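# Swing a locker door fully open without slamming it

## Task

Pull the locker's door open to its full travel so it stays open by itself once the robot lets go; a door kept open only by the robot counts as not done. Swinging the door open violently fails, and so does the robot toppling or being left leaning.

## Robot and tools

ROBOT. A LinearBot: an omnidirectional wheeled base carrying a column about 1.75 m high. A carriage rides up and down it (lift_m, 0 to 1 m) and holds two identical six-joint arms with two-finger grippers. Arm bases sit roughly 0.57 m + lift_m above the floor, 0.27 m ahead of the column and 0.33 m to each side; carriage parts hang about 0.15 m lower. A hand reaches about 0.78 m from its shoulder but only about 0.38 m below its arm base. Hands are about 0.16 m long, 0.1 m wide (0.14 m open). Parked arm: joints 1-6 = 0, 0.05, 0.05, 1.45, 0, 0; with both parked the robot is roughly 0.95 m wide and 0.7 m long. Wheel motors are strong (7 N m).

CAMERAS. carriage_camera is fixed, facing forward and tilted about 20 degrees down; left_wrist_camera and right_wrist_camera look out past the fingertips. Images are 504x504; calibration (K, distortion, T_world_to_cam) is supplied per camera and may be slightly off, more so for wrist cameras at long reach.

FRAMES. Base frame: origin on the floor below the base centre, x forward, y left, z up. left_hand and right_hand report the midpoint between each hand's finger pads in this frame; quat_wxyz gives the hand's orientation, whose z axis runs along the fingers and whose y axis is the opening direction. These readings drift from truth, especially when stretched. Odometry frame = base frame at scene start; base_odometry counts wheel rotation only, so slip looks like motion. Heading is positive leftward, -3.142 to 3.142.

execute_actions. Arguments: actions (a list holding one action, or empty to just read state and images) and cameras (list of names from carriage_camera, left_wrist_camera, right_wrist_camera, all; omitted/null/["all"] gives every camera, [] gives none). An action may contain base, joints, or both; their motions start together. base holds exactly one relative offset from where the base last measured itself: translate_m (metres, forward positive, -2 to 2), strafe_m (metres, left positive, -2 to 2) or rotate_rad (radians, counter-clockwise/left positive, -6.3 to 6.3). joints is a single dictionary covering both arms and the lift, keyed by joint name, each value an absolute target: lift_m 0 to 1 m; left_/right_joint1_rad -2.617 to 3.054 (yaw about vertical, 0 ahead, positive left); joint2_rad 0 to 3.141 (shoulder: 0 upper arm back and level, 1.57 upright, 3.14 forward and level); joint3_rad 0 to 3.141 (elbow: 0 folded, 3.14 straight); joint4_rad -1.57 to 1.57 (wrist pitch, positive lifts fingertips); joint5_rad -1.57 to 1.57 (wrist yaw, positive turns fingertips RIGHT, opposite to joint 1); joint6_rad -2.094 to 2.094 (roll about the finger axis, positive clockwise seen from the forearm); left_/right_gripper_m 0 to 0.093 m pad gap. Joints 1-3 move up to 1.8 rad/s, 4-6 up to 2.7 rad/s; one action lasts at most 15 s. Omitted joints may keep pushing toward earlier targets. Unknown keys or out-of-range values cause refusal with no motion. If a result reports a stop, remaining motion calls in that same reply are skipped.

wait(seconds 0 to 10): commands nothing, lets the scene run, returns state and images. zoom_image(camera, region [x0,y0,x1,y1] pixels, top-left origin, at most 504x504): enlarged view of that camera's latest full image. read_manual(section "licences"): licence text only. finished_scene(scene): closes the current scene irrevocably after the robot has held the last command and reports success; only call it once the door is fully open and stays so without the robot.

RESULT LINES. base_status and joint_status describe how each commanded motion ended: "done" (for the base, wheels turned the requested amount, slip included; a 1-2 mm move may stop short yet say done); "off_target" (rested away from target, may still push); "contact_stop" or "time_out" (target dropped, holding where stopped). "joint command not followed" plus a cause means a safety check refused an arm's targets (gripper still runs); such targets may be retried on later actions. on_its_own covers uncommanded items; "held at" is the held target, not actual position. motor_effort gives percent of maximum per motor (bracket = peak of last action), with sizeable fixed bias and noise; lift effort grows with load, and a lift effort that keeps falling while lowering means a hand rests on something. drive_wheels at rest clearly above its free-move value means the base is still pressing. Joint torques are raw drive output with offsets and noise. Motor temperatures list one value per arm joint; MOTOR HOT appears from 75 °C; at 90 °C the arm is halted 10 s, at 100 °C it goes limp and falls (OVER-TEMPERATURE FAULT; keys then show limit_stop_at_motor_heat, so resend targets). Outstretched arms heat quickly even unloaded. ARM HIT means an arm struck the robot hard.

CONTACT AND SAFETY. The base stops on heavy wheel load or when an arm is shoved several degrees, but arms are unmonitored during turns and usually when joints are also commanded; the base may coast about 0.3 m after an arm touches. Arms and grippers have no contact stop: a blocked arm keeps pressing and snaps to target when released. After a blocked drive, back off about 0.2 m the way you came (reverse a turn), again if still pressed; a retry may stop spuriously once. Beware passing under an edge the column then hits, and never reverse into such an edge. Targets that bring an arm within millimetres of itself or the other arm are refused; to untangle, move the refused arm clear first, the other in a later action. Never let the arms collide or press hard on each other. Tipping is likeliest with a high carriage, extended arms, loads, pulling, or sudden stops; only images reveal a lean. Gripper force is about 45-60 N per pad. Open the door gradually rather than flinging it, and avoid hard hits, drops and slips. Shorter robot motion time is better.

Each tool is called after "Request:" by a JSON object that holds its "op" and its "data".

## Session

Request:
{"op": "execute_actions", "data": {"actions": []}}

Scene clock: 0.00 s.
Joint torques (N m, as the arm reports them, + toward a larger angle): no reading
Motor temperatures (°C, as the motors report them): left_arm=[22 24 28 23 24 25] | right_arm=[22 25 26 26 22 23]
base_odometry: x=+0.000 y=+0.000 heading=+0.000 (m, m, rad; odometry frame)
base_status: not commanded
joint_positions: lift_m=+0.298 left_joint1_rad=+0.005 left_joint2_rad=+0.045 left_joint3_rad=+0.075 left_joint4_rad=+1.496 left_joint5_rad=+0.032 left_joint6_rad=-0.009 left_gripper_m=+0.095 right_joint1_rad=-0.006 right_joint2_rad=+0.072 right_joint3_rad=+0.051 right_joint4_rad=+1.447 right_joint5_rad=-0.043 right_joint6_rad=+0.027 right_gripper_m=+0.094
joint_status: not commanded
motor_effort: lift_m=+23 drive_wheels=-2 (%)
left_hand: x=+0.2724 y=+0.3395 z=+1.2944 quat_wxyz=(+1.000, +0.016, +0.023, -0.003) (m; base frame)
right_hand: x=+0.3002 y=-0.3379 z=+1.2869 quat_wxyz=(+0.997, -0.020, +0.072, +0.012) (m; base frame)
pictures: carriage_camera, left_wrist_camera, right_wrist_camera
camera_calibration (this result's frames):
carriage_camera: T_world_to_cam=[[0.00371406, -0.99899, -0.0447832, 0.0575096], [-0.329256, 0.0410647, -0.943347, 1.25591], [0.944233, 0.0182488, -0.328771, 0.26047], [0, 0, 0, 1]] pos_world=[0.167357, 0.00112476, 1.27297]
left_wrist_camera: T_world_to_cam=[[0.0058499, -0.997737, -0.066982, 0.42311], [0.776796, 0.0467158, -0.628018, 0.586579], [0.629726, -0.0483575, 0.775311, -1.03191], [0, 0, 0, 1]] pos_world=[0.191694, 0.34485, 1.19678]
right_wrist_camera: T_world_to_cam=[[-0.00201017, -0.996857, 0.079199, -0.438395], [0.748096, -0.0540547, -0.661385, 0.615898], [0.663587, 0.057919, 0.745854, -1.01926], [0, 0, 0, 1]] pos_world=[0.214736, -0.34469, 1.20229]
Images, in order (width x height): carriage_camera 504x504, left_wrist_camera 504x504, right_wrist_camera 504x504.

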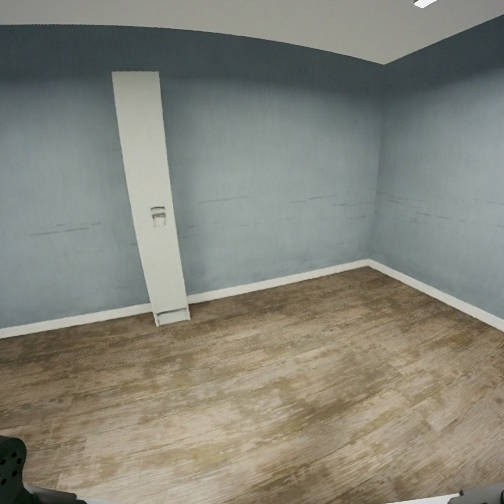

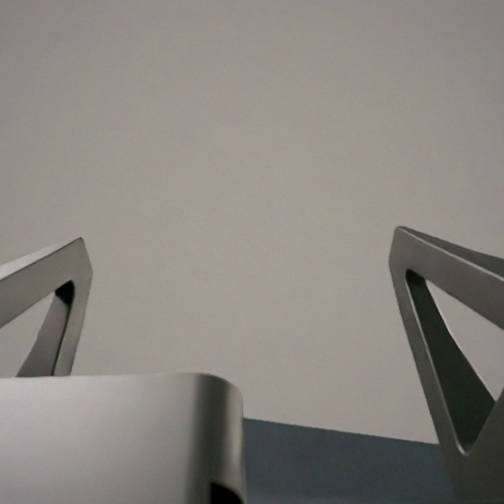

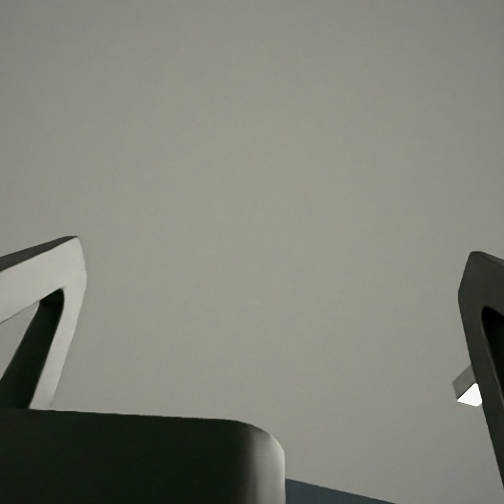

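Request:
{"op": "zoom_image", "data": {"camera": "carriage_camera", "region": [100, 180, 400, 340]}}

Region (100, 180, 400, 340) of carriage_camera's 504x504 image, scaled by 1.680, with more detail than that image has; it fills the top 269 rows of this view, and the rest is white.

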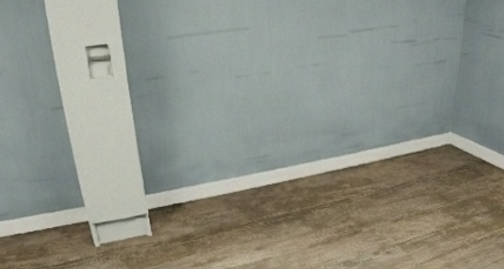

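Request:
{"op": "execute_actions", "data": {"actions": [{"base": {"rotate_rad": 0.315}, "joints": {"lift_m": 0.15, "left_joint1_rad": 0, "left_joint2_rad": 1.6, "left_joint3_rad": 1.0, "left_joint4_rad": 0.6, "left_joint5_rad": 0, "left_joint6_rad": -1.57, "left_gripper_m": 0.05}}], "cameras": []}}

Request:
{"op": "execute_actions", "data": {"actions": [{"base": {"translate_m": 1.12}}], "cameras": ["carriage_camera", "left_wrist_camera"]}}

Scene clock: 3.83 s.
Joint torques (N m, as the arm reports them, + toward a larger angle): left_arm=[-0.6  -7.45  9.76  2.44 -0.1   0.06] | right_arm=[-0.18  4.96  6.35 -0.08  0.08 -0.05]
Motor temperatures (°C, as the motors report them): left_arm=[22 25 28 23 24 25] | right_arm=[22 25 27 26 22 23]
base_odometry: x=+0.000 y=+0.000 heading=+0.315 (m, m, rad; odometry frame)
base_status: done
joint_positions: lift_m=+0.150 left_joint1_rad=+0.005 left_joint2_rad=+1.595 left_joint3_rad=+0.982 left_joint4_rad=+0.601 left_joint5_rad=+0.010 left_joint6_rad=-1.563 left_gripper_m=+0.050 right_joint1_rad=-0.006 right_joint2_rad=+0.072 right_joint3_rad=+0.051 right_joint4_rad=+1.446 right_joint5_rad=-0.043 right_joint6_rad=+0.027 right_gripper_m=+0.094
joint_status: all done
motor_effort: lift_m=+22(22) drive_wheels=+5(9) (%)
left_hand: x=+0.7691 y=+0.3456 z=+0.9910 quat_wxyz=(+0.497, -0.500, +0.506, -0.496) (m; base frame)
right_hand: x=+0.3003 y=-0.3379 z=+1.1392 quat_wxyz=(+0.997, -0.020, +0.073, +0.012) (m; base frame)
pictures: none
No camera images: the call's "cameras" was empty. Leave "cameras" out to get every camera's image.

Scene clock: 8.37 s.
Joint torques (N m, as the arm reports them, + toward a larger angle): left_arm=[-0.5  -7.41  9.81  2.43 -0.12  0.06] | right_arm=[-0.08  4.93  6.4  -0.08  0.08 -0.04]
Motor temperatures (°C, as the motors report them): left_arm=[22 25 29 25 24 25] | right_arm=[22 25 27 26 22 23]
base_odometry: x=+1.065 y=+0.348 heading=+0.316 (m, m, rad; odometry frame)
base_status: done
joint_positions: lift_m=+0.150 left_joint1_rad=+0.005 left_joint2_rad=+1.595 left_joint3_rad=+0.982 left_joint4_rad=+0.603 left_joint5_rad=+0.010 left_joint6_rad=-1.563 left_gripper_m=+0.050 right_joint1_rad=-0.006 right_joint2_rad=+0.072 right_joint3_rad=+0.051 right_joint4_rad=+1.446 right_joint5_rad=-0.043 right_joint6_rad=+0.027 right_gripper_m=+0.094
joint_status: not commanded
motor_effort: lift_m=+21(21) drive_wheels=-7(18) (%)
left_hand: x=+0.7691 y=+0.3456 z=+0.9914 quat_wxyz=(+0.498, -0.499, +0.506, -0.497) (m; base frame)
right_hand: x=+0.3003 y=-0.3379 z=+1.1392 quat_wxyz=(+0.997, -0.020, +0.073, +0.012) (m; base frame)
pictures: carriage_camera, left_wrist_camera
camera_calibration (this result's frames):
carriage_camera: T_world_to_cam=[[0.00371406, -0.99899, -0.0447832, 0.0508985], [-0.329256, 0.0410647, -0.943347, 1.11665], [0.944233, 0.0182488, -0.328771, 0.211935], [0, 0, 0, 1]] pos_world=[0.167357, 0.00112476, 1.12534]
left_wrist_camera: T_world_to_cam=[[-0.0241598, -0.0211234, 0.999485, -0.965803], [-0.598202, -0.80073, -0.0313828, 0.769029], [0.800981, -0.598652, 0.00670946, -0.28896], [0, 0, 0, 1]] pos_world=[0.668152, 0.422397, 0.991379]
Images, in order (width x height): carriage_camera 504x504, left_wrist_camera 504x504.

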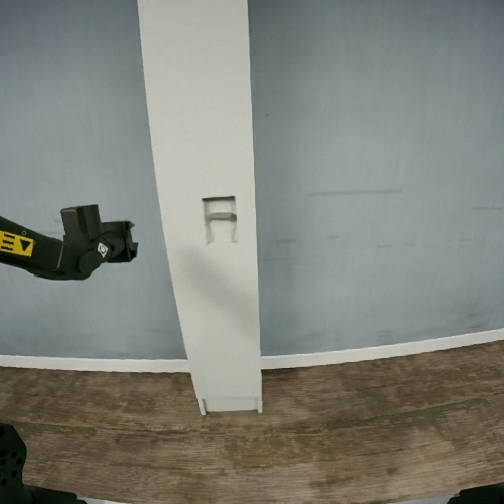

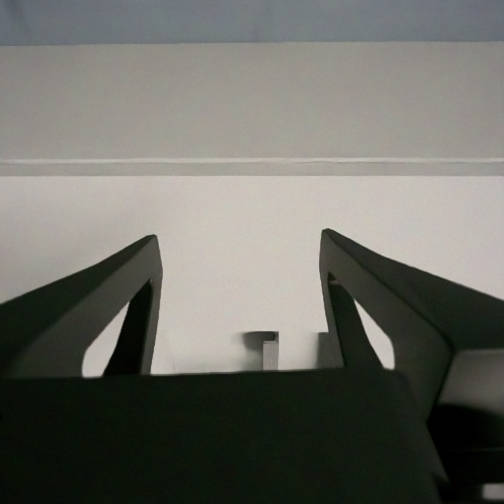

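Request:
{"op": "zoom_image", "data": {"camera": "carriage_camera", "region": [0, 300, 504, 430]}}

Request:
{"op": "zoom_image", "data": {"camera": "carriage_camera", "region": [140, 170, 280, 270]}}

Region (0, 300, 504, 430) of carriage_camera's 504x504 image, scaled by 1.000; it fills the top 130 rows of this view, and the rest is white.

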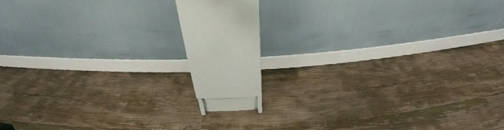

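Region (140, 170, 280, 270) of carriage_camera's 504x504 image, scaled by 3.600, with more detail than that image has; it fills the top 360 rows of this view, and the rest is white.

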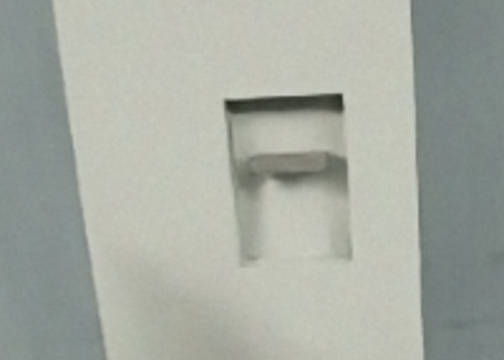

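Request:
{"op": "execute_actions", "data": {"actions": [{"base": {"strafe_m": -0.23}}], "cameras": ["left_wrist_camera"]}}

Request:
{"op": "execute_actions", "data": {"actions": [{"base": {"translate_m": 0.11}}], "cameras": ["carriage_camera", "left_wrist_camera"]}}

Scene clock: 12.73 s.
Joint torques (N m, as the arm reports them, + toward a larger angle): left_arm=[-0.49 -7.54  9.77  2.43 -0.1   0.05] | right_arm=[-0.1   4.95  6.36 -0.08  0.06 -0.04]
Motor temperatures (°C, as the motors report them): left_arm=[22 26 30 27 24 25] | right_arm=[22 25 28 26 22 23]
base_odometry: x=+1.136 y=+0.130 heading=+0.316 (m, m, rad; odometry frame)
base_status: done
joint_positions: lift_m=+0.150 left_joint1_rad=+0.005 left_joint2_rad=+1.595 left_joint3_rad=+0.982 left_joint4_rad=+0.603 left_joint5_rad=+0.008 left_joint6_rad=-1.563 left_gripper_m=+0.050 right_joint1_rad=-0.006 right_joint2_rad=+0.072 right_joint3_rad=+0.051 right_joint4_rad=+1.446 right_joint5_rad=-0.043 right_joint6_rad=+0.027 right_gripper_m=+0.094
joint_status: not commanded
motor_effort: lift_m=+21(20) drive_wheels=-3(9) (%)
left_hand: x=+0.7691 y=+0.3459 z=+0.9915 quat_wxyz=(+0.498, -0.500, +0.505, -0.496) (m; base frame)
right_hand: x=+0.3004 y=-0.3379 z=+1.1392 quat_wxyz=(+0.997, -0.020, +0.073, +0.012) (m; base frame)
pictures: left_wrist_camera
camera_calibration (this result's frames):
left_wrist_camera: T_world_to_cam=[[-0.0245007, -0.0211917, 0.999475, -0.965595], [-0.596662, -0.801869, -0.0316282, 0.768748], [0.802118, -0.597124, 0.00700202, -0.29046], [0, 0, 0, 1]] pos_world=[0.668009, 0.422532, 0.991436]
Images, in order (width x height): left_wrist_camera 504x504.

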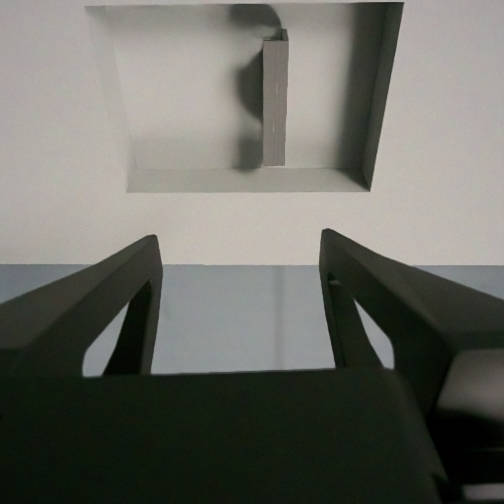

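Scene clock: 14.33 s.
Joint torques (N m, as the arm reports them, + toward a larger angle): left_arm=[-0.54 -7.49  9.75  2.42 -0.1   0.05] | right_arm=[-0.11  5.01  6.35 -0.07  0.07 -0.05]
Motor temperatures (°C, as the motors report them): left_arm=[22 26 31 27 24 25] | right_arm=[22 25 28 26 22 23]
base_odometry: x=+1.241 y=+0.163 heading=+0.315 (m, m, rad; odometry frame)
base_status: done
joint_positions: lift_m=+0.150 left_joint1_rad=+0.005 left_joint2_rad=+1.595 left_joint3_rad=+0.982 left_joint4_rad=+0.605 left_joint5_rad=+0.008 left_joint6_rad=-1.563 left_gripper_m=+0.050 right_joint1_rad=-0.006 right_joint2_rad=+0.072 right_joint3_rad=+0.051 right_joint4_rad=+1.445 right_joint5_rad=-0.043 right_joint6_rad=+0.027 right_gripper_m=+0.094
joint_status: not commanded
motor_effort: lift_m=+20(21) drive_wheels=-5(12) (%)
left_hand: x=+0.7691 y=+0.3459 z=+0.9920 quat_wxyz=(+0.499, -0.499, +0.505, -0.497) (m; base frame)
right_hand: x=+0.3006 y=-0.3379 z=+1.1392 quat_wxyz=(+0.997, -0.020, +0.073, +0.012) (m; base frame)
pictures: carriage_camera, left_wrist_camera
camera_calibration (this result's frames):
carriage_camera: T_world_to_cam=[[0.00371406, -0.99899, -0.0447832, 0.0508985], [-0.329256, 0.0410647, -0.943347, 1.11665], [0.944233, 0.0182488, -0.328771, 0.211935], [0, 0, 0, 1]] pos_world=[0.167357, 0.00112476, 1.12534]
left_wrist_camera: T_world_to_cam=[[-0.026407, -0.0212004, 0.999426, -0.964546], [-0.596601, -0.801869, -0.0327732, 0.769854], [0.802104, -0.597124, 0.00852675, -0.291968], [0, 0, 0, 1]] pos_world=[0.668013, 0.422532, 0.991713]
Images, in order (width x height): carriage_camera 504x504, left_wrist_camera 504x504.

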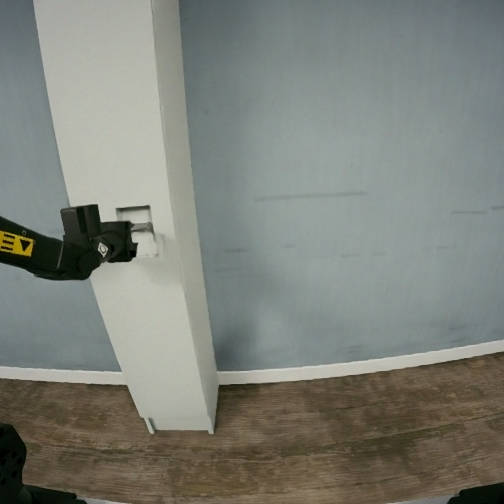

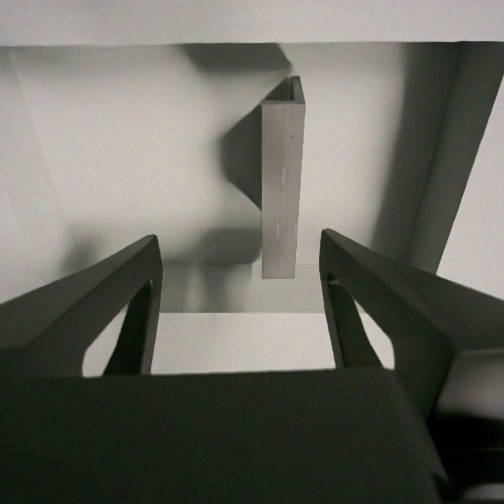

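Request:
{"op": "execute_actions", "data": {"actions": [{"base": {"translate_m": 0.037}, "joints": {"lift_m": 0.162}}], "cameras": ["left_wrist_camera"]}}

Scene clock: 16.13 s.
Joint torques (N m, as the arm reports them, + toward a larger angle): left_arm=[-0.5  -7.67  9.54  2.34 -0.09  0.05] | right_arm=[-0.07  4.93  6.39 -0.07  0.07 -0.04]
Motor temperatures (°C, as the motors report them): left_arm=[22 26 31 28 24 25] | right_arm=[22 25 28 26 22 23]
base_odometry: x=+1.276 y=+0.175 heading=+0.315 (m, m, rad; odometry frame)
base_status: done
joint_positions: lift_m=+0.162 left_joint1_rad=+0.005 left_joint2_rad=+1.595 left_joint3_rad=+0.985 left_joint4_rad=+0.608 left_joint5_rad=+0.008 left_joint6_rad=-1.563 left_gripper_m=+0.050 right_joint1_rad=-0.006 right_joint2_rad=+0.072 right_joint3_rad=+0.051 right_joint4_rad=+1.446 right_joint5_rad=-0.043 right_joint6_rad=+0.027 right_gripper_m=+0.094
joint_status: all done
motor_effort: lift_m=+24(29) drive_wheels=-5(12) (%)
left_hand: x=+0.7694 y=+0.3460 z=+1.0057 quat_wxyz=(+0.501, -0.498, +0.503, -0.498) (m; base frame)
right_hand: x=+0.3005 y=-0.3379 z=+1.1509 quat_wxyz=(+0.997, -0.020, +0.073, +0.012) (m; base frame)
pictures: left_wrist_camera
camera_calibration (this result's frames):
left_wrist_camera: T_world_to_cam=[[-0.0321172, -0.0212397, 0.999258, -0.973693], [-0.596097, -0.802095, -0.0362081, 0.773715], [0.80227, -0.596818, 0.0131001, -0.297162], [0, 0, 0, 1]] pos_world=[0.668341, 0.422561, 1.00488]
Images, in order (width x height): left_wrist_camera 504x504.

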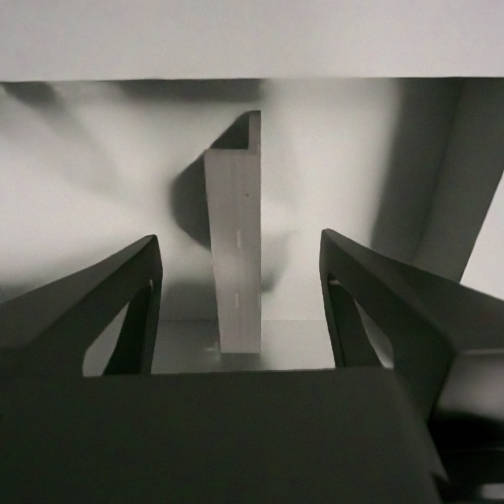

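Request:
{"op": "execute_actions", "data": {"actions": [{"joints": {"left_gripper_m": 0.0}}], "cameras": []}}

Request:
{"op": "execute_actions", "data": {"actions": [{"joints": {"lift_m": 0.215, "left_joint3_rad": 1.02, "left_joint4_rad": 0.80}}], "cameras": ["left_wrist_camera"]}}

Scene clock: 17.07 s.
Joint torques (N m, as the arm reports them, + toward a larger angle): left_arm=[-0.52 -7.48  9.59  2.37 -0.1   0.05] | right_arm=[-0.13  4.89  6.35 -0.09  0.07 -0.03]
Motor temperatures (°C, as the motors report them): left_arm=[22 27 31 28 24 25] | right_arm=[22 25 28 26 22 23]
base_odometry: x=+1.276 y=+0.175 heading=+0.315 (m, m, rad; odometry frame)
base_status: not commanded
joint_positions: lift_m=+0.162 left_joint1_rad=+0.005 left_joint2_rad=+1.595 left_joint3_rad=+0.985 left_joint4_rad=+0.608 left_joint5_rad=+0.008 left_joint6_rad=-1.563 left_gripper_m=+0.012 right_joint1_rad=-0.006 right_joint2_rad=+0.072 right_joint3_rad=+0.051 right_joint4_rad=+1.446 right_joint5_rad=-0.043 right_joint6_rad=+0.027 right_gripper_m=+0.094
joint_status: left_gripper_m off_target (ended at +0.012, target +0.000)
motor_effort: lift_m=+24(23) drive_wheels=-5(5) (%)
left_hand: x=+0.7694 y=+0.3460 z=+1.0057 quat_wxyz=(+0.500, -0.498, +0.503, -0.498) (m; base frame)
right_hand: x=+0.3005 y=-0.3379 z=+1.1509 quat_wxyz=(+0.997, -0.020, +0.073, +0.012) (m; base frame)
pictures: none
No camera images: the call's "cameras" was empty. Leave "cameras" out to get every camera's image.

Scene clock: 17.87 s.
Joint torques (N m, as the arm reports them, + toward a larger angle): left_arm=[ -0.52 -10.1   12.64   4.87  -0.13   0.07] | right_arm=[-0.04  4.92  6.4  -0.08  0.07 -0.04]
Motor temperatures (°C, as the motors report them): left_arm=[22 27 31 29 24 25] | right_arm=[22 25 28 26 22 23]
base_odometry: x=+1.276 y=+0.175 heading=+0.315 (m, m, rad; odometry frame)
base_status: not commanded
joint_positions: lift_m=+0.215 left_joint1_rad=+0.005 left_joint2_rad=+1.626 left_joint3_rad=+0.962 left_joint4_rad=+0.583 left_joint5_rad=+0.009 left_joint6_rad=-1.563 left_gripper_m=+0.013 right_joint1_rad=-0.006 right_joint2_rad=+0.072 right_joint3_rad=+0.051 right_joint4_rad=+1.446 right_joint5_rad=-0.043 right_joint6_rad=+0.027 right_gripper_m=+0.094
joint_status: left_joint3_rad off_target (ended at +0.962, target +1.020); left_joint4_rad off_target (ended at +0.583, target +0.800); the others done
motor_effort: lift_m=+26(28) drive_wheels=+4(4) (%)
left_hand: x=+0.7715 y=+0.3457 z=+1.0263 quat_wxyz=(+0.480, -0.517, +0.523, -0.479) (m; base frame)
right_hand: x=+0.3005 y=-0.3379 z=+1.2037 quat_wxyz=(+0.997, -0.020, +0.073, +0.012) (m; base frame)
pictures: left_wrist_camera
camera_calibration (this result's frames):
left_wrist_camera: T_world_to_cam=[[0.0467774, -0.0204465, 0.998696, -1.05473], [-0.598279, -0.801204, 0.0116193, 0.727786], [0.799921, -0.598042, -0.0497109, -0.232552], [0, 0, 0, 1]] pos_world=[0.67078, 0.422463, 1.03334]
Images, in order (width x height): left_wrist_camera 504x504.

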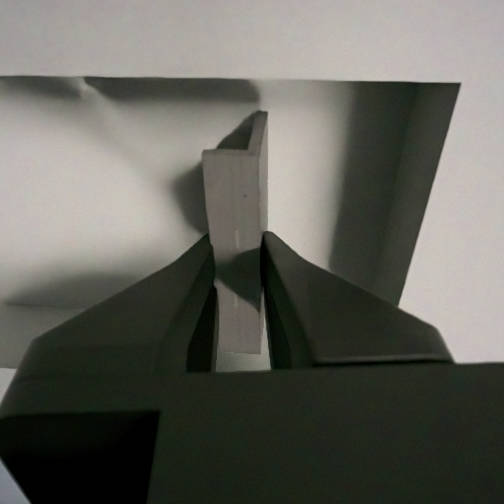

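The latch rose about 2 cm, as before. Pull back.

Request:
{"op": "execute_actions", "data": {"actions": [{"base": {"translate_m": -0.04}, "joints": {"lift_m": 0.222}}], "cameras": ["carriage_camera", "left_wrist_camera"]}}

Scene clock: 19.23 s.
Joint torques (N m, as the arm reports them, + toward a larger angle): left_arm=[ -0.51 -12.12  12.54   4.61  -0.09  -0.09] | right_arm=[-0.11  4.91  6.33 -0.08  0.07 -0.03]
Motor temperatures (°C, as the motors report them): left_arm=[22 27 32 31 24 25] | right_arm=[22 25 28 26 22 23]
base_odometry: x=+1.238 y=+0.162 heading=+0.315 (m, m, rad; odometry frame)
base_status: done
joint_positions: lift_m=+0.222 left_joint1_rad=+0.005 left_joint2_rad=+1.652 left_joint3_rad=+0.962 left_joint4_rad=+0.607 left_joint5_rad=+0.007 left_joint6_rad=-1.549 left_gripper_m=+0.013 right_joint1_rad=-0.006 right_joint2_rad=+0.072 right_joint3_rad=+0.051 right_joint4_rad=+1.446 right_joint5_rad=-0.043 right_joint6_rad=+0.027 right_gripper_m=+0.094
joint_status: all done
motor_effort: lift_m=+27(28) drive_wheels=-2(13) (%)
left_hand: x=+0.7755 y=+0.3461 z=+1.0264 quat_wxyz=(+0.483, -0.514, +0.527, -0.474) (m; base frame)
right_hand: x=+0.3004 y=-0.3379 z=+1.2107 quat_wxyz=(+0.997, -0.020, +0.073, +0.012) (m; base frame)
pictures: carriage_camera, left_wrist_camera
camera_calibration (this result's frames):
carriage_camera: T_world_to_cam=[[0.00371406, -0.99899, -0.0447832, 0.0540985], [-0.329256, 0.0410647, -0.943347, 1.18405], [0.944233, 0.0182488, -0.328771, 0.235428], [0, 0, 0, 1]] pos_world=[0.167357, 0.00112476, 1.1968]
left_wrist_camera: T_world_to_cam=[[0.048662, -0.0349992, 0.998202, -1.05093], [-0.597399, -0.801944, 0.00100506, 0.740989], [0.800467, -0.596373, -0.0599327, -0.226028], [0, 0, 0, 1]] pos_world=[0.674735, 0.422653, 1.03475]
Images, in order (width x height): carriage_camera 504x504, left_wrist_camera 504x504.

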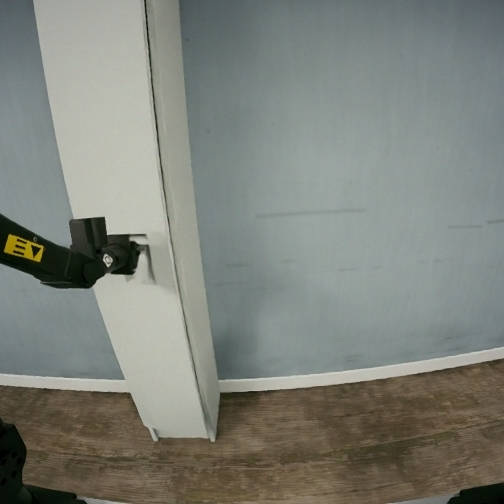

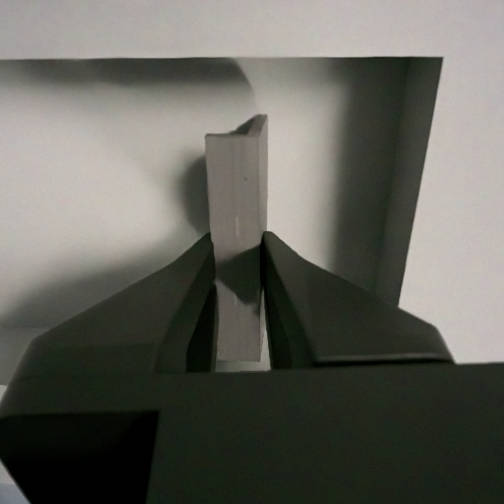

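Request:
{"op": "execute_actions", "data": {"actions": [{"base": {"translate_m": -0.01}, "joints": {"lift_m": 0.17, "left_joint1_rad": 0.21, "left_joint3_rad": 1.0, "left_joint4_rad": 0.62, "left_joint5_rad": 0.56, "right_joint1_rad": 0.55, "right_joint2_rad": 1.9, "right_joint3_rad": 1.9, "right_joint4_rad": 0.0, "right_joint5_rad": -0.75, "right_joint6_rad": 0, "right_gripper_m": 0.0}}], "cameras": ["carriage_camera"]}}

Request:
{"op": "execute_actions", "data": {"actions": [{"joints": {"left_joint1_rad": 0.48, "left_joint5_rad": 1.2}}], "cameras": ["carriage_camera", "left_wrist_camera"]}}

Scene clock: 21.57 s.
Joint torques (N m, as the arm reports them, + toward a larger angle): left_arm=[ 0.82 -8.42 10.35  2.41  0.07 -0.06] | right_arm=[  0.09 -10.87   9.45   2.32  -0.02  -0.12]
Motor temperatures (°C, as the motors report them): left_arm=[22 28 32 32 24 25] | right_arm=[22 25 29 26 22 23]
base_odometry: x=+1.228 y=+0.159 heading=+0.315 (m, m, rad; odometry frame)
base_status: done
joint_positions: lift_m=+0.170 left_joint1_rad=+0.199 left_joint2_rad=+1.606 left_joint3_rad=+0.971 left_joint4_rad=+0.619 left_joint5_rad=+0.550 left_joint6_rad=-1.552 left_gripper_m=+0.013 right_joint1_rad=+0.546 right_joint2_rad=+1.891 right_joint3_rad=+1.886 right_joint4_rad=+0.004 right_joint5_rad=-0.742 right_joint6_rad=+0.005 right_gripper_m=+0.000
joint_status: all done
motor_effort: lift_m=+22(23) drive_wheels=+3(9) (%)
left_hand: x=+0.7529 y=+0.3526 z=+1.0051 quat_wxyz=(+0.405, -0.405, +0.586, -0.573) (m; base frame)
right_hand: x=+0.6708 y=+0.0396 z=+1.1508 quat_wxyz=(+0.564, -0.423, +0.567, +0.426) (m; base frame)
pictures: carriage_camera
camera_calibration (this result's frames):
carriage_camera: T_world_to_cam=[[0.00371406, -0.99899, -0.0447832, 0.0517887], [-0.329256, 0.0410647, -0.943347, 1.1354], [0.944233, 0.0182488, -0.328771, 0.218471], [0, 0, 0, 1]] pos_world=[0.167357, 0.00112476, 1.14522]
Images, in order (width x height): carriage_camera 504x504.

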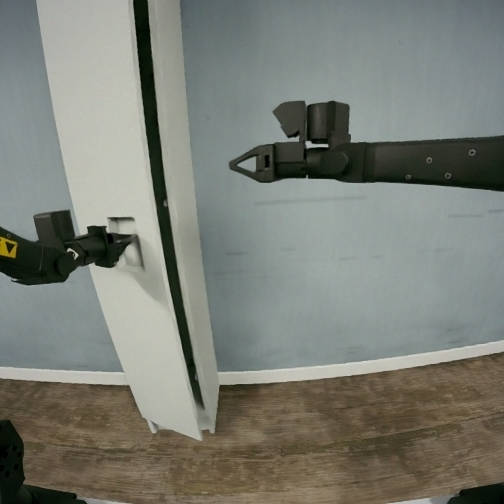

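Scene clock: 22.77 s.
Joint torques (N m, as the arm reports them, + toward a larger angle): left_arm=[-0.08 -8.09 10.13  2.32 -0.09 -0.36] | right_arm=[  0.18 -10.87   9.33   2.3   -0.01  -0.11]
Motor temperatures (°C, as the motors report them): left_arm=[22 28 33 32 24 25] | right_arm=[22 26 29 26 22 23]
base_odometry: x=+1.228 y=+0.159 heading=+0.315 (m, m, rad; odometry frame)
base_status: not commanded
joint_positions: lift_m=+0.170 left_joint1_rad=+0.481 left_joint2_rad=+1.606 left_joint3_rad=+0.971 left_joint4_rad=+0.593 left_joint5_rad=+1.209 left_joint6_rad=-1.521 left_gripper_m=+0.013 right_joint1_rad=+0.546 right_joint2_rad=+1.891 right_joint3_rad=+1.886 right_joint4_rad=+0.004 right_joint5_rad=-0.742 right_joint6_rad=+0.005 right_gripper_m=+0.000
joint_status: all done
motor_effort: lift_m=+22(22) drive_wheels=+2(3) (%)
left_hand: x=+0.6883 y=+0.3862 z=+1.0031 quat_wxyz=(+0.291, -0.288, +0.652, -0.639) (m; base frame)
right_hand: x=+0.6708 y=+0.0396 z=+1.1508 quat_wxyz=(+0.564, -0.423, +0.567, +0.426) (m; base frame)
pictures: carriage_camera, left_wrist_camera
camera_calibration (this result's frames):
carriage_camera: T_world_to_cam=[[0.00371406, -0.99899, -0.0447832, 0.0517887], [-0.329256, 0.0410647, -0.943347, 1.1354], [0.944233, 0.0182488, -0.328771, 0.218471], [0, 0, 0, 1]] pos_world=[0.167357, 0.00112476, 1.14522]
left_wrist_camera: T_world_to_cam=[[-0.0308318, -0.00463588, 0.999514, -0.980379], [-0.978268, -0.204992, -0.0311272, 0.784845], [0.205037, -0.978753, 0.00178515, 0.36188], [0, 0, 0, 1]] pos_world=[0.663364, 0.510534, 1.00369]
Images, in order (width x height): carriage_camera 504x504, left_wrist_camera 504x504.

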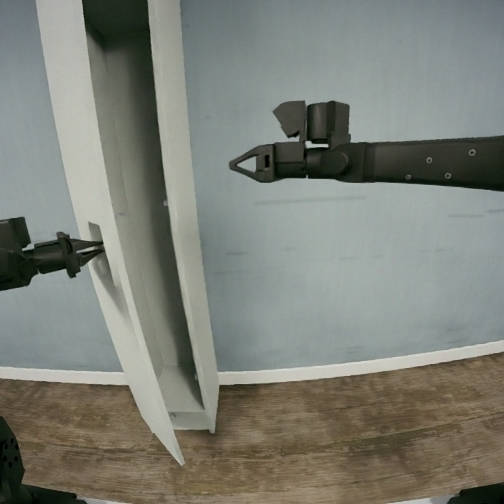

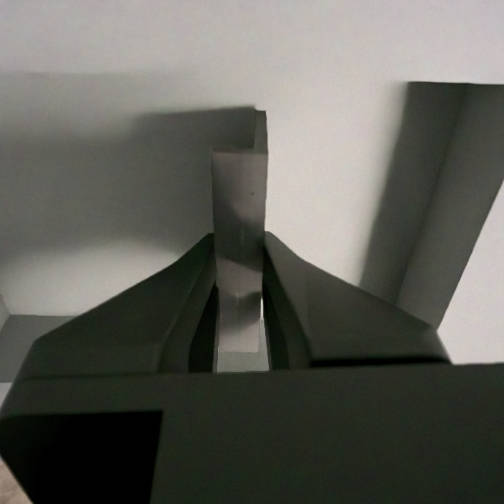

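Request:
{"op": "execute_actions", "data": {"actions": [{"joints": {"left_gripper_m": 0.05}}], "cameras": []}}

Request:
{"op": "execute_actions", "data": {"actions": [{"base": {"strafe_m": 0.28}, "joints": {"left_joint1_rad": 0.75, "left_joint5_rad": 1.5}}], "cameras": ["carriage_camera", "right_wrist_camera"]}}

Scene clock: 23.97 s.
Joint torques (N m, as the arm reports them, + toward a larger angle): left_arm=[-0.08 -8.06  9.66  2.07 -0.08  0.05] | right_arm=[  0.19 -10.85   9.38   2.3    0.    -0.11]
Motor temperatures (°C, as the motors report them): left_arm=[22 28 33 32 24 25] | right_arm=[22 26 29 27 22 23]
base_odometry: x=+1.228 y=+0.159 heading=+0.315 (m, m, rad; odometry frame)
base_status: not commanded
joint_positions: lift_m=+0.170 left_joint1_rad=+0.481 left_joint2_rad=+1.606 left_joint3_rad=+0.977 left_joint4_rad=+0.614 left_joint5_rad=+1.208 left_joint6_rad=-1.560 left_gripper_m=+0.050 right_joint1_rad=+0.546 right_joint2_rad=+1.891 right_joint3_rad=+1.886 right_joint4_rad=+0.004 right_joint5_rad=-0.743 right_joint6_rad=+0.005 right_gripper_m=+0.000
joint_status: all done
motor_effort: lift_m=+22(22) drive_wheels=+2(2) (%)
left_hand: x=+0.6890 y=+0.3866 z=+1.0081 quat_wxyz=(+0.288, -0.291, +0.646, -0.644) (m; base frame)
right_hand: x=+0.6708 y=+0.0397 z=+1.1509 quat_wxyz=(+0.564, -0.423, +0.567, +0.426) (m; base frame)
pictures: none
No camera images: the call's "cameras" was empty. Leave "cameras" out to get every camera's image.

Scene clock: 26.37 s.
Joint torques (N m, as the arm reports them, + toward a larger angle): left_arm=[ 0.23 -7.91  9.51  1.83  0.1   0.04] | right_arm=[  0.06 -10.88   9.36   2.31   0.    -0.11]
Motor temperatures (°C, as the motors report them): left_arm=[22 28 33 32 24 25] | right_arm=[22 27 29 27 22 23]
base_odometry: x=+1.142 y=+0.426 heading=+0.315 (m, m, rad; odometry frame)
base_status: done
joint_positions: lift_m=+0.170 left_joint1_rad=+0.748 left_joint2_rad=+1.606 left_joint3_rad=+0.977 left_joint4_rad=+0.617 left_joint5_rad=+1.489 left_joint6_rad=-1.561 left_gripper_m=+0.050 right_joint1_rad=+0.548 right_joint2_rad=+1.891 right_joint3_rad=+1.886 right_joint4_rad=+0.004 right_joint5_rad=-0.742 right_joint6_rad=+0.005 right_gripper_m=+0.000
joint_status: all done
motor_effort: lift_m=+21(21) drive_wheels=-3(9) (%)
left_hand: x=+0.6358 y=+0.4580 z=+1.0091 quat_wxyz=(+0.284, -0.286, +0.647, -0.647) (m; base frame)
right_hand: x=+0.6704 y=+0.0402 z=+1.1509 quat_wxyz=(+0.564, -0.423, +0.567, +0.426) (m; base frame)
pictures: carriage_camera, right_wrist_camera
camera_calibration (this result's frames):
carriage_camera: T_world_to_cam=[[0.00371406, -0.99899, -0.0447832, 0.0517887], [-0.329256, 0.0410647, -0.943347, 1.1354], [0.944233, 0.0182488, -0.328771, 0.218471], [0, 0, 0, 1]] pos_world=[0.167357, 0.00112476, 1.14522]
right_wrist_camera: T_world_to_cam=[[0.969736, -0.242473, 0.0286073, -0.673514], [-0.110393, -0.539947, -0.834428, 1.06367], [0.217773, 0.806017, -0.550373, 0.575198], [0, 0, 0, 1]] pos_world=[0.64529, -0.0526045, 1.2234]
Images, in order (width x height): carriage_camera 504x504, right_wrist_camera 504x504.

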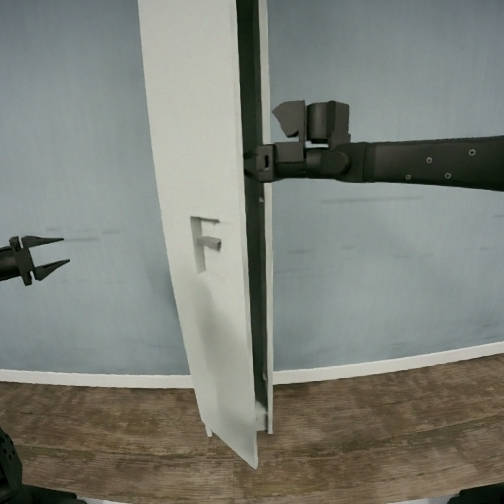

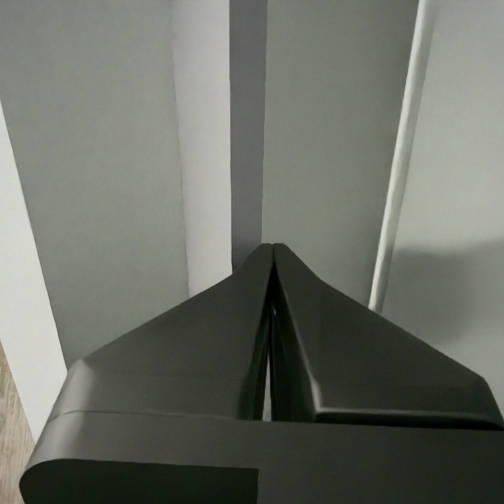

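Request:
{"op": "execute_actions", "data": {"actions": [{"base": {"strafe_m": 0.15}, "joints": {"left_joint1_rad": 0.2, "left_joint2_rad": 0.05, "left_joint3_rad": 0.05, "left_joint4_rad": 1.45, "left_joint5_rad": 0, "left_joint6_rad": 0}}], "cameras": ["carriage_camera"]}}

Request:
{"op": "wait", "data": {"seconds": 1.0}}

Scene clock: 28.77 s.
Joint torques (N m, as the arm reports them, + toward a larger angle): left_arm=[-0.88  3.31  4.34 -0.27 -0.12  0.13] | right_arm=[  0.24 -10.31   9.16   2.36   0.06  -0.09]
Motor temperatures (°C, as the motors report them): left_arm=[22 28 33 31 24 25] | right_arm=[22 27 30 28 22 23]
base_odometry: x=+1.096 y=+0.568 heading=+0.315 (m, m, rad; odometry frame)
base_status: done
joint_positions: lift_m=+0.170 left_joint1_rad=+0.209 left_joint2_rad=+0.064 left_joint3_rad=+0.076 left_joint4_rad=+1.455 left_joint5_rad=+0.010 left_joint6_rad=-0.008 left_gripper_m=+0.050 right_joint1_rad=+0.547 right_joint2_rad=+1.887 right_joint3_rad=+1.889 right_joint4_rad=+0.001 right_joint5_rad=-0.751 right_joint6_rad=+0.004 right_gripper_m=+0.000
joint_status: all done
motor_effort: lift_m=+22(22) drive_wheels=-2(12) (%)
left_hand: x=+0.2878 y=+0.3488 z=+1.1665 quat_wxyz=(+0.994, -0.001, +0.052, +0.100) (m; base frame)
right_hand: x=+0.6679 y=+0.0393 z=+1.1541 quat_wxyz=(+0.564, -0.426, +0.563, +0.428) (m; base frame)
pictures: carriage_camera
camera_calibration (this result's frames):
carriage_camera: T_world_to_cam=[[0.00371406, -0.99899, -0.0447832, 0.0517887], [-0.329256, 0.0410647, -0.943347, 1.1354], [0.944233, 0.0182488, -0.328771, 0.218471], [0, 0, 0, 1]] pos_world=[0.167357, 0.00112476, 1.14522]
Images, in order (width x height): carriage_camera 504x504.

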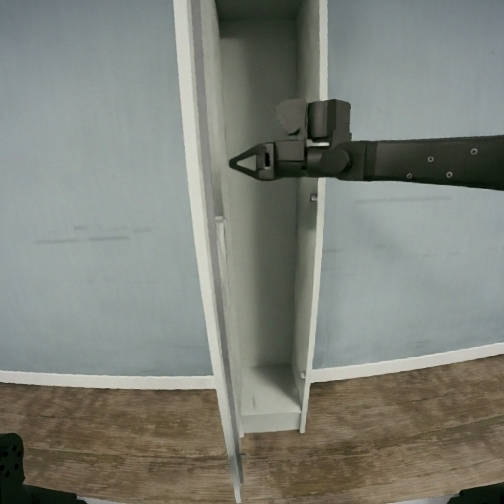

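Scene clock: 29.77 s.
Joint torques (N m, as the arm reports them, + toward a larger angle): left_arm=[-0.9   3.3   4.37 -0.29 -0.12  0.12] | right_arm=[  0.18 -10.4    9.15   2.33   0.08  -0.1 ]
Motor temperatures (°C, as the motors report them): left_arm=[22 28 33 31 24 25] | right_arm=[22 28 30 28 22 23]
base_odometry: x=+1.096 y=+0.568 heading=+0.315 (m, m, rad; odometry frame)
base_status: done
joint_positions: lift_m=+0.170 left_joint1_rad=+0.209 left_joint2_rad=+0.064 left_joint3_rad=+0.076 left_joint4_rad=+1.455 left_joint5_rad=+0.010 left_joint6_rad=-0.008 left_gripper_m=+0.050 right_joint1_rad=+0.547 right_joint2_rad=+1.887 right_joint3_rad=+1.889 right_joint4_rad=+0.001 right_joint5_rad=-0.751 right_joint6_rad=+0.004 right_gripper_m=+0.000
joint_status: all done
motor_effort: lift_m=+22(22) drive_wheels=-2(12) (%)
left_hand: x=+0.2878 y=+0.3488 z=+1.1665 quat_wxyz=(+0.994, -0.001, +0.052, +0.100) (m; base frame)
right_hand: x=+0.6679 y=+0.0393 z=+1.1541 quat_wxyz=(+0.564, -0.426, +0.563, +0.428) (m; base frame)
wait: 1.00 s; at rest by 0.27 s
pictures: carriage_camera, left_wrist_camera, right_wrist_camera
camera_calibration (this result's frames):
carriage_camera: T_world_to_cam=[[0.00371406, -0.99899, -0.0447832, 0.0517887], [-0.329256, 0.0410647, -0.943347, 1.1354], [0.944233, 0.0182488, -0.328771, 0.218471], [0, 0, 0, 1]] pos_world=[0.167357, 0.00112476, 1.14522]
left_wrist_camera: T_world_to_cam=[[0.207777, -0.977154, -0.0447107, 0.332407], [0.716787, 0.183198, -0.672797, 0.515748], [0.665617, 0.107744, 0.738475, -0.963721], [0, 0, 0, 1]] pos_world=[0.202721, 0.334164, 1.07354]
right_wrist_camera: T_world_to_cam=[[0.971516, -0.234758, 0.0323312, -0.677222], [-0.102462, -0.539155, -0.835951, 1.062], [0.213677, 0.808827, -0.547851, 0.577909], [0, 0, 0, 1]] pos_world=[0.643261, -0.0538272, 1.22629]
Images, in order (width x height): carriage_camera 504x504, left_wrist_camera 504x504, right_wrist_camera 504x504.

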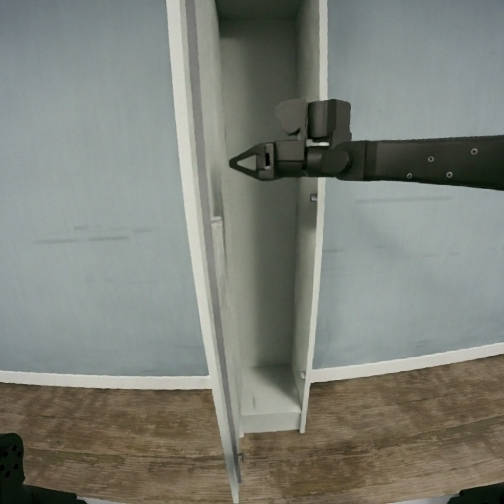

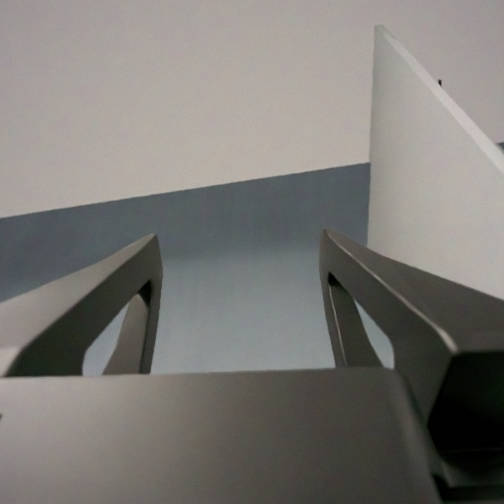

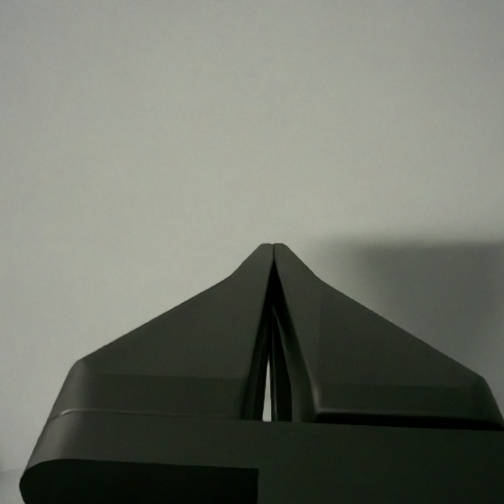

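Request:
{"op": "execute_actions", "data": {"actions": [{"base": {"strafe_m": 0.09}}], "cameras": ["carriage_camera"]}}

Request:
{"op": "wait", "data": {"seconds": 1.5}}

Scene clock: 31.73 s.
Joint torques (N m, as the arm reports them, + toward a larger angle): left_arm=[-0.84  3.3   4.42 -0.27 -0.09  0.12] | right_arm=[-0.12 -9.97  8.86  2.28  0.04 -0.1 ]
Motor temperatures (°C, as the motors report them): left_arm=[22 28 33 30 24 25] | right_arm=[22 28 30 28 22 23]
base_odometry: x=+1.068 y=+0.654 heading=+0.315 (m, m, rad; odometry frame)
base_status: done
joint_positions: lift_m=+0.170 left_joint1_rad=+0.209 left_joint2_rad=+0.064 left_joint3_rad=+0.076 left_joint4_rad=+1.453 left_joint5_rad=+0.007 left_joint6_rad=-0.008 left_gripper_m=+0.050 right_joint1_rad=+0.550 right_joint2_rad=+1.882 right_joint3_rad=+1.892 right_joint4_rad=+0.006 right_joint5_rad=-0.748 right_joint6_rad=+0.004 right_gripper_m=+0.000
joint_status: not commanded
motor_effort: lift_m=+23(22) drive_wheels=-2(8) (%)
left_hand: x=+0.2881 y=+0.3494 z=+1.1664 quat_wxyz=(+0.994, -0.002, +0.052, +0.100) (m; base frame)
right_hand: x=+0.6657 y=+0.0396 z=+1.1587 quat_wxyz=(+0.568, -0.427, +0.559, +0.428) (m; base frame)
pictures: carriage_camera
camera_calibration (this result's frames):
carriage_camera: T_world_to_cam=[[0.00371406, -0.99899, -0.0447832, 0.0517887], [-0.329256, 0.0410647, -0.943347, 1.1354], [0.944233, 0.0182488, -0.328771, 0.218471], [0, 0, 0, 1]] pos_world=[0.167357, 0.00112476, 1.14522]
Images, in order (width x height): carriage_camera 504x504.

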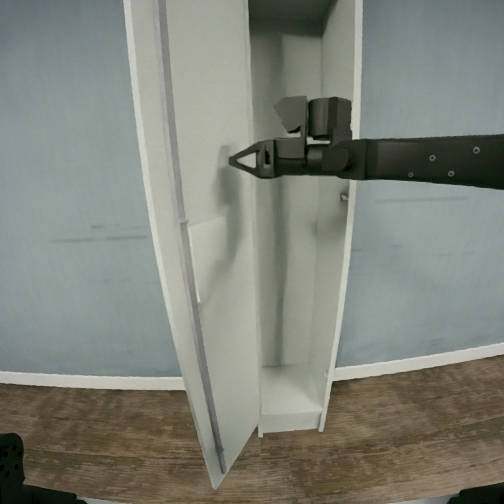

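Scene clock: 33.23 s.
Joint torques (N m, as the arm reports them, + toward a larger angle): left_arm=[-0.92  3.31  4.38 -0.25 -0.09  0.12] | right_arm=[ -0.06 -10.01   8.89   2.29   0.06  -0.08]
Motor temperatures (°C, as the motors report them): left_arm=[22 28 33 30 24 25] | right_arm=[22 28 31 29 22 23]
base_odometry: x=+1.068 y=+0.654 heading=+0.315 (m, m, rad; odometry frame)
base_status: done
joint_positions: lift_m=+0.170 left_joint1_rad=+0.209 left_joint2_rad=+0.064 left_joint3_rad=+0.076 left_joint4_rad=+1.453 left_joint5_rad=+0.007 left_joint6_rad=-0.008 left_gripper_m=+0.050 right_joint1_rad=+0.550 right_joint2_rad=+1.882 right_joint3_rad=+1.892 right_joint4_rad=+0.006 right_joint5_rad=-0.748 right_joint6_rad=+0.004 right_gripper_m=+0.000
joint_status: not commanded
motor_effort: lift_m=+22(22) drive_wheels=-2(8) (%)
left_hand: x=+0.2881 y=+0.3494 z=+1.1664 quat_wxyz=(+0.994, -0.002, +0.052, +0.100) (m; base frame)
right_hand: x=+0.6657 y=+0.0396 z=+1.1587 quat_wxyz=(+0.568, -0.427, +0.559, +0.428) (m; base frame)
wait: 1.50 s; at rest by 0.27 s
pictures: carriage_camera, left_wrist_camera, right_wrist_camera
camera_calibration (this result's frames):
carriage_camera: T_world_to_cam=[[0.00371406, -0.99899, -0.0447832, 0.0517887], [-0.329256, 0.0410647, -0.943347, 1.1354], [0.944233, 0.0182488, -0.328771, 0.218471], [0, 0, 0, 1]] pos_world=[0.167357, 0.00112476, 1.14522]
left_wrist_camera: T_world_to_cam=[[0.208033, -0.977233, -0.0416801, 0.329348], [0.715896, 0.181159, -0.674296, 0.518075], [0.666495, 0.110437, 0.737284, -0.96379], [0, 0, 0, 1]] pos_world=[0.202959, 0.334434, 1.07365]
right_wrist_camera: T_world_to_cam=[[0.971268, -0.234258, 0.0419759, -0.686222], [-0.0924432, -0.533886, -0.840488, 1.06421], [0.219302, 0.812458, -0.540202, 0.567946], [0, 0, 0, 1]] pos_world=[0.640333, -0.0540175, 1.23007]
Images, in order (width x height): carriage_camera 504x504, left_wrist_camera 504x504, right_wrist_camera 504x504.

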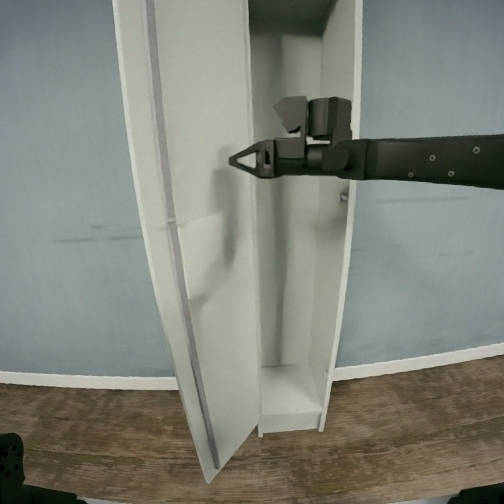

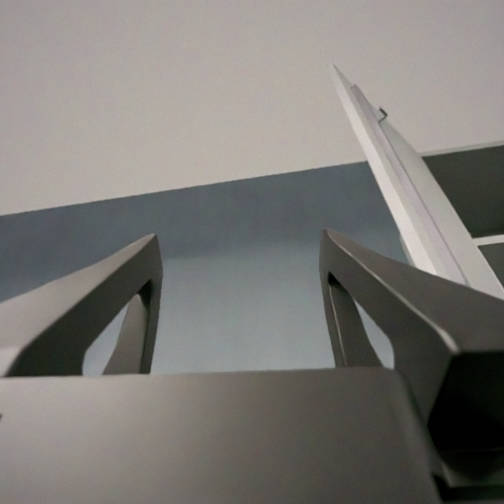

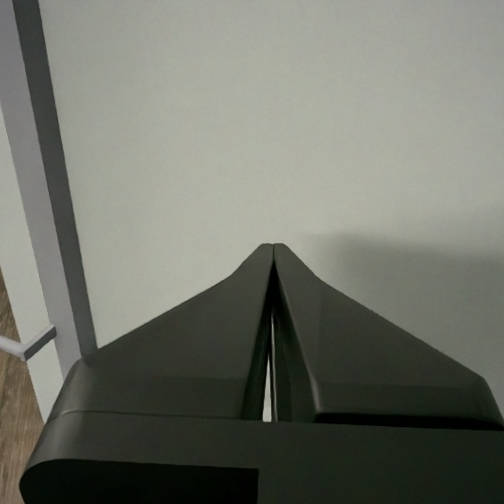

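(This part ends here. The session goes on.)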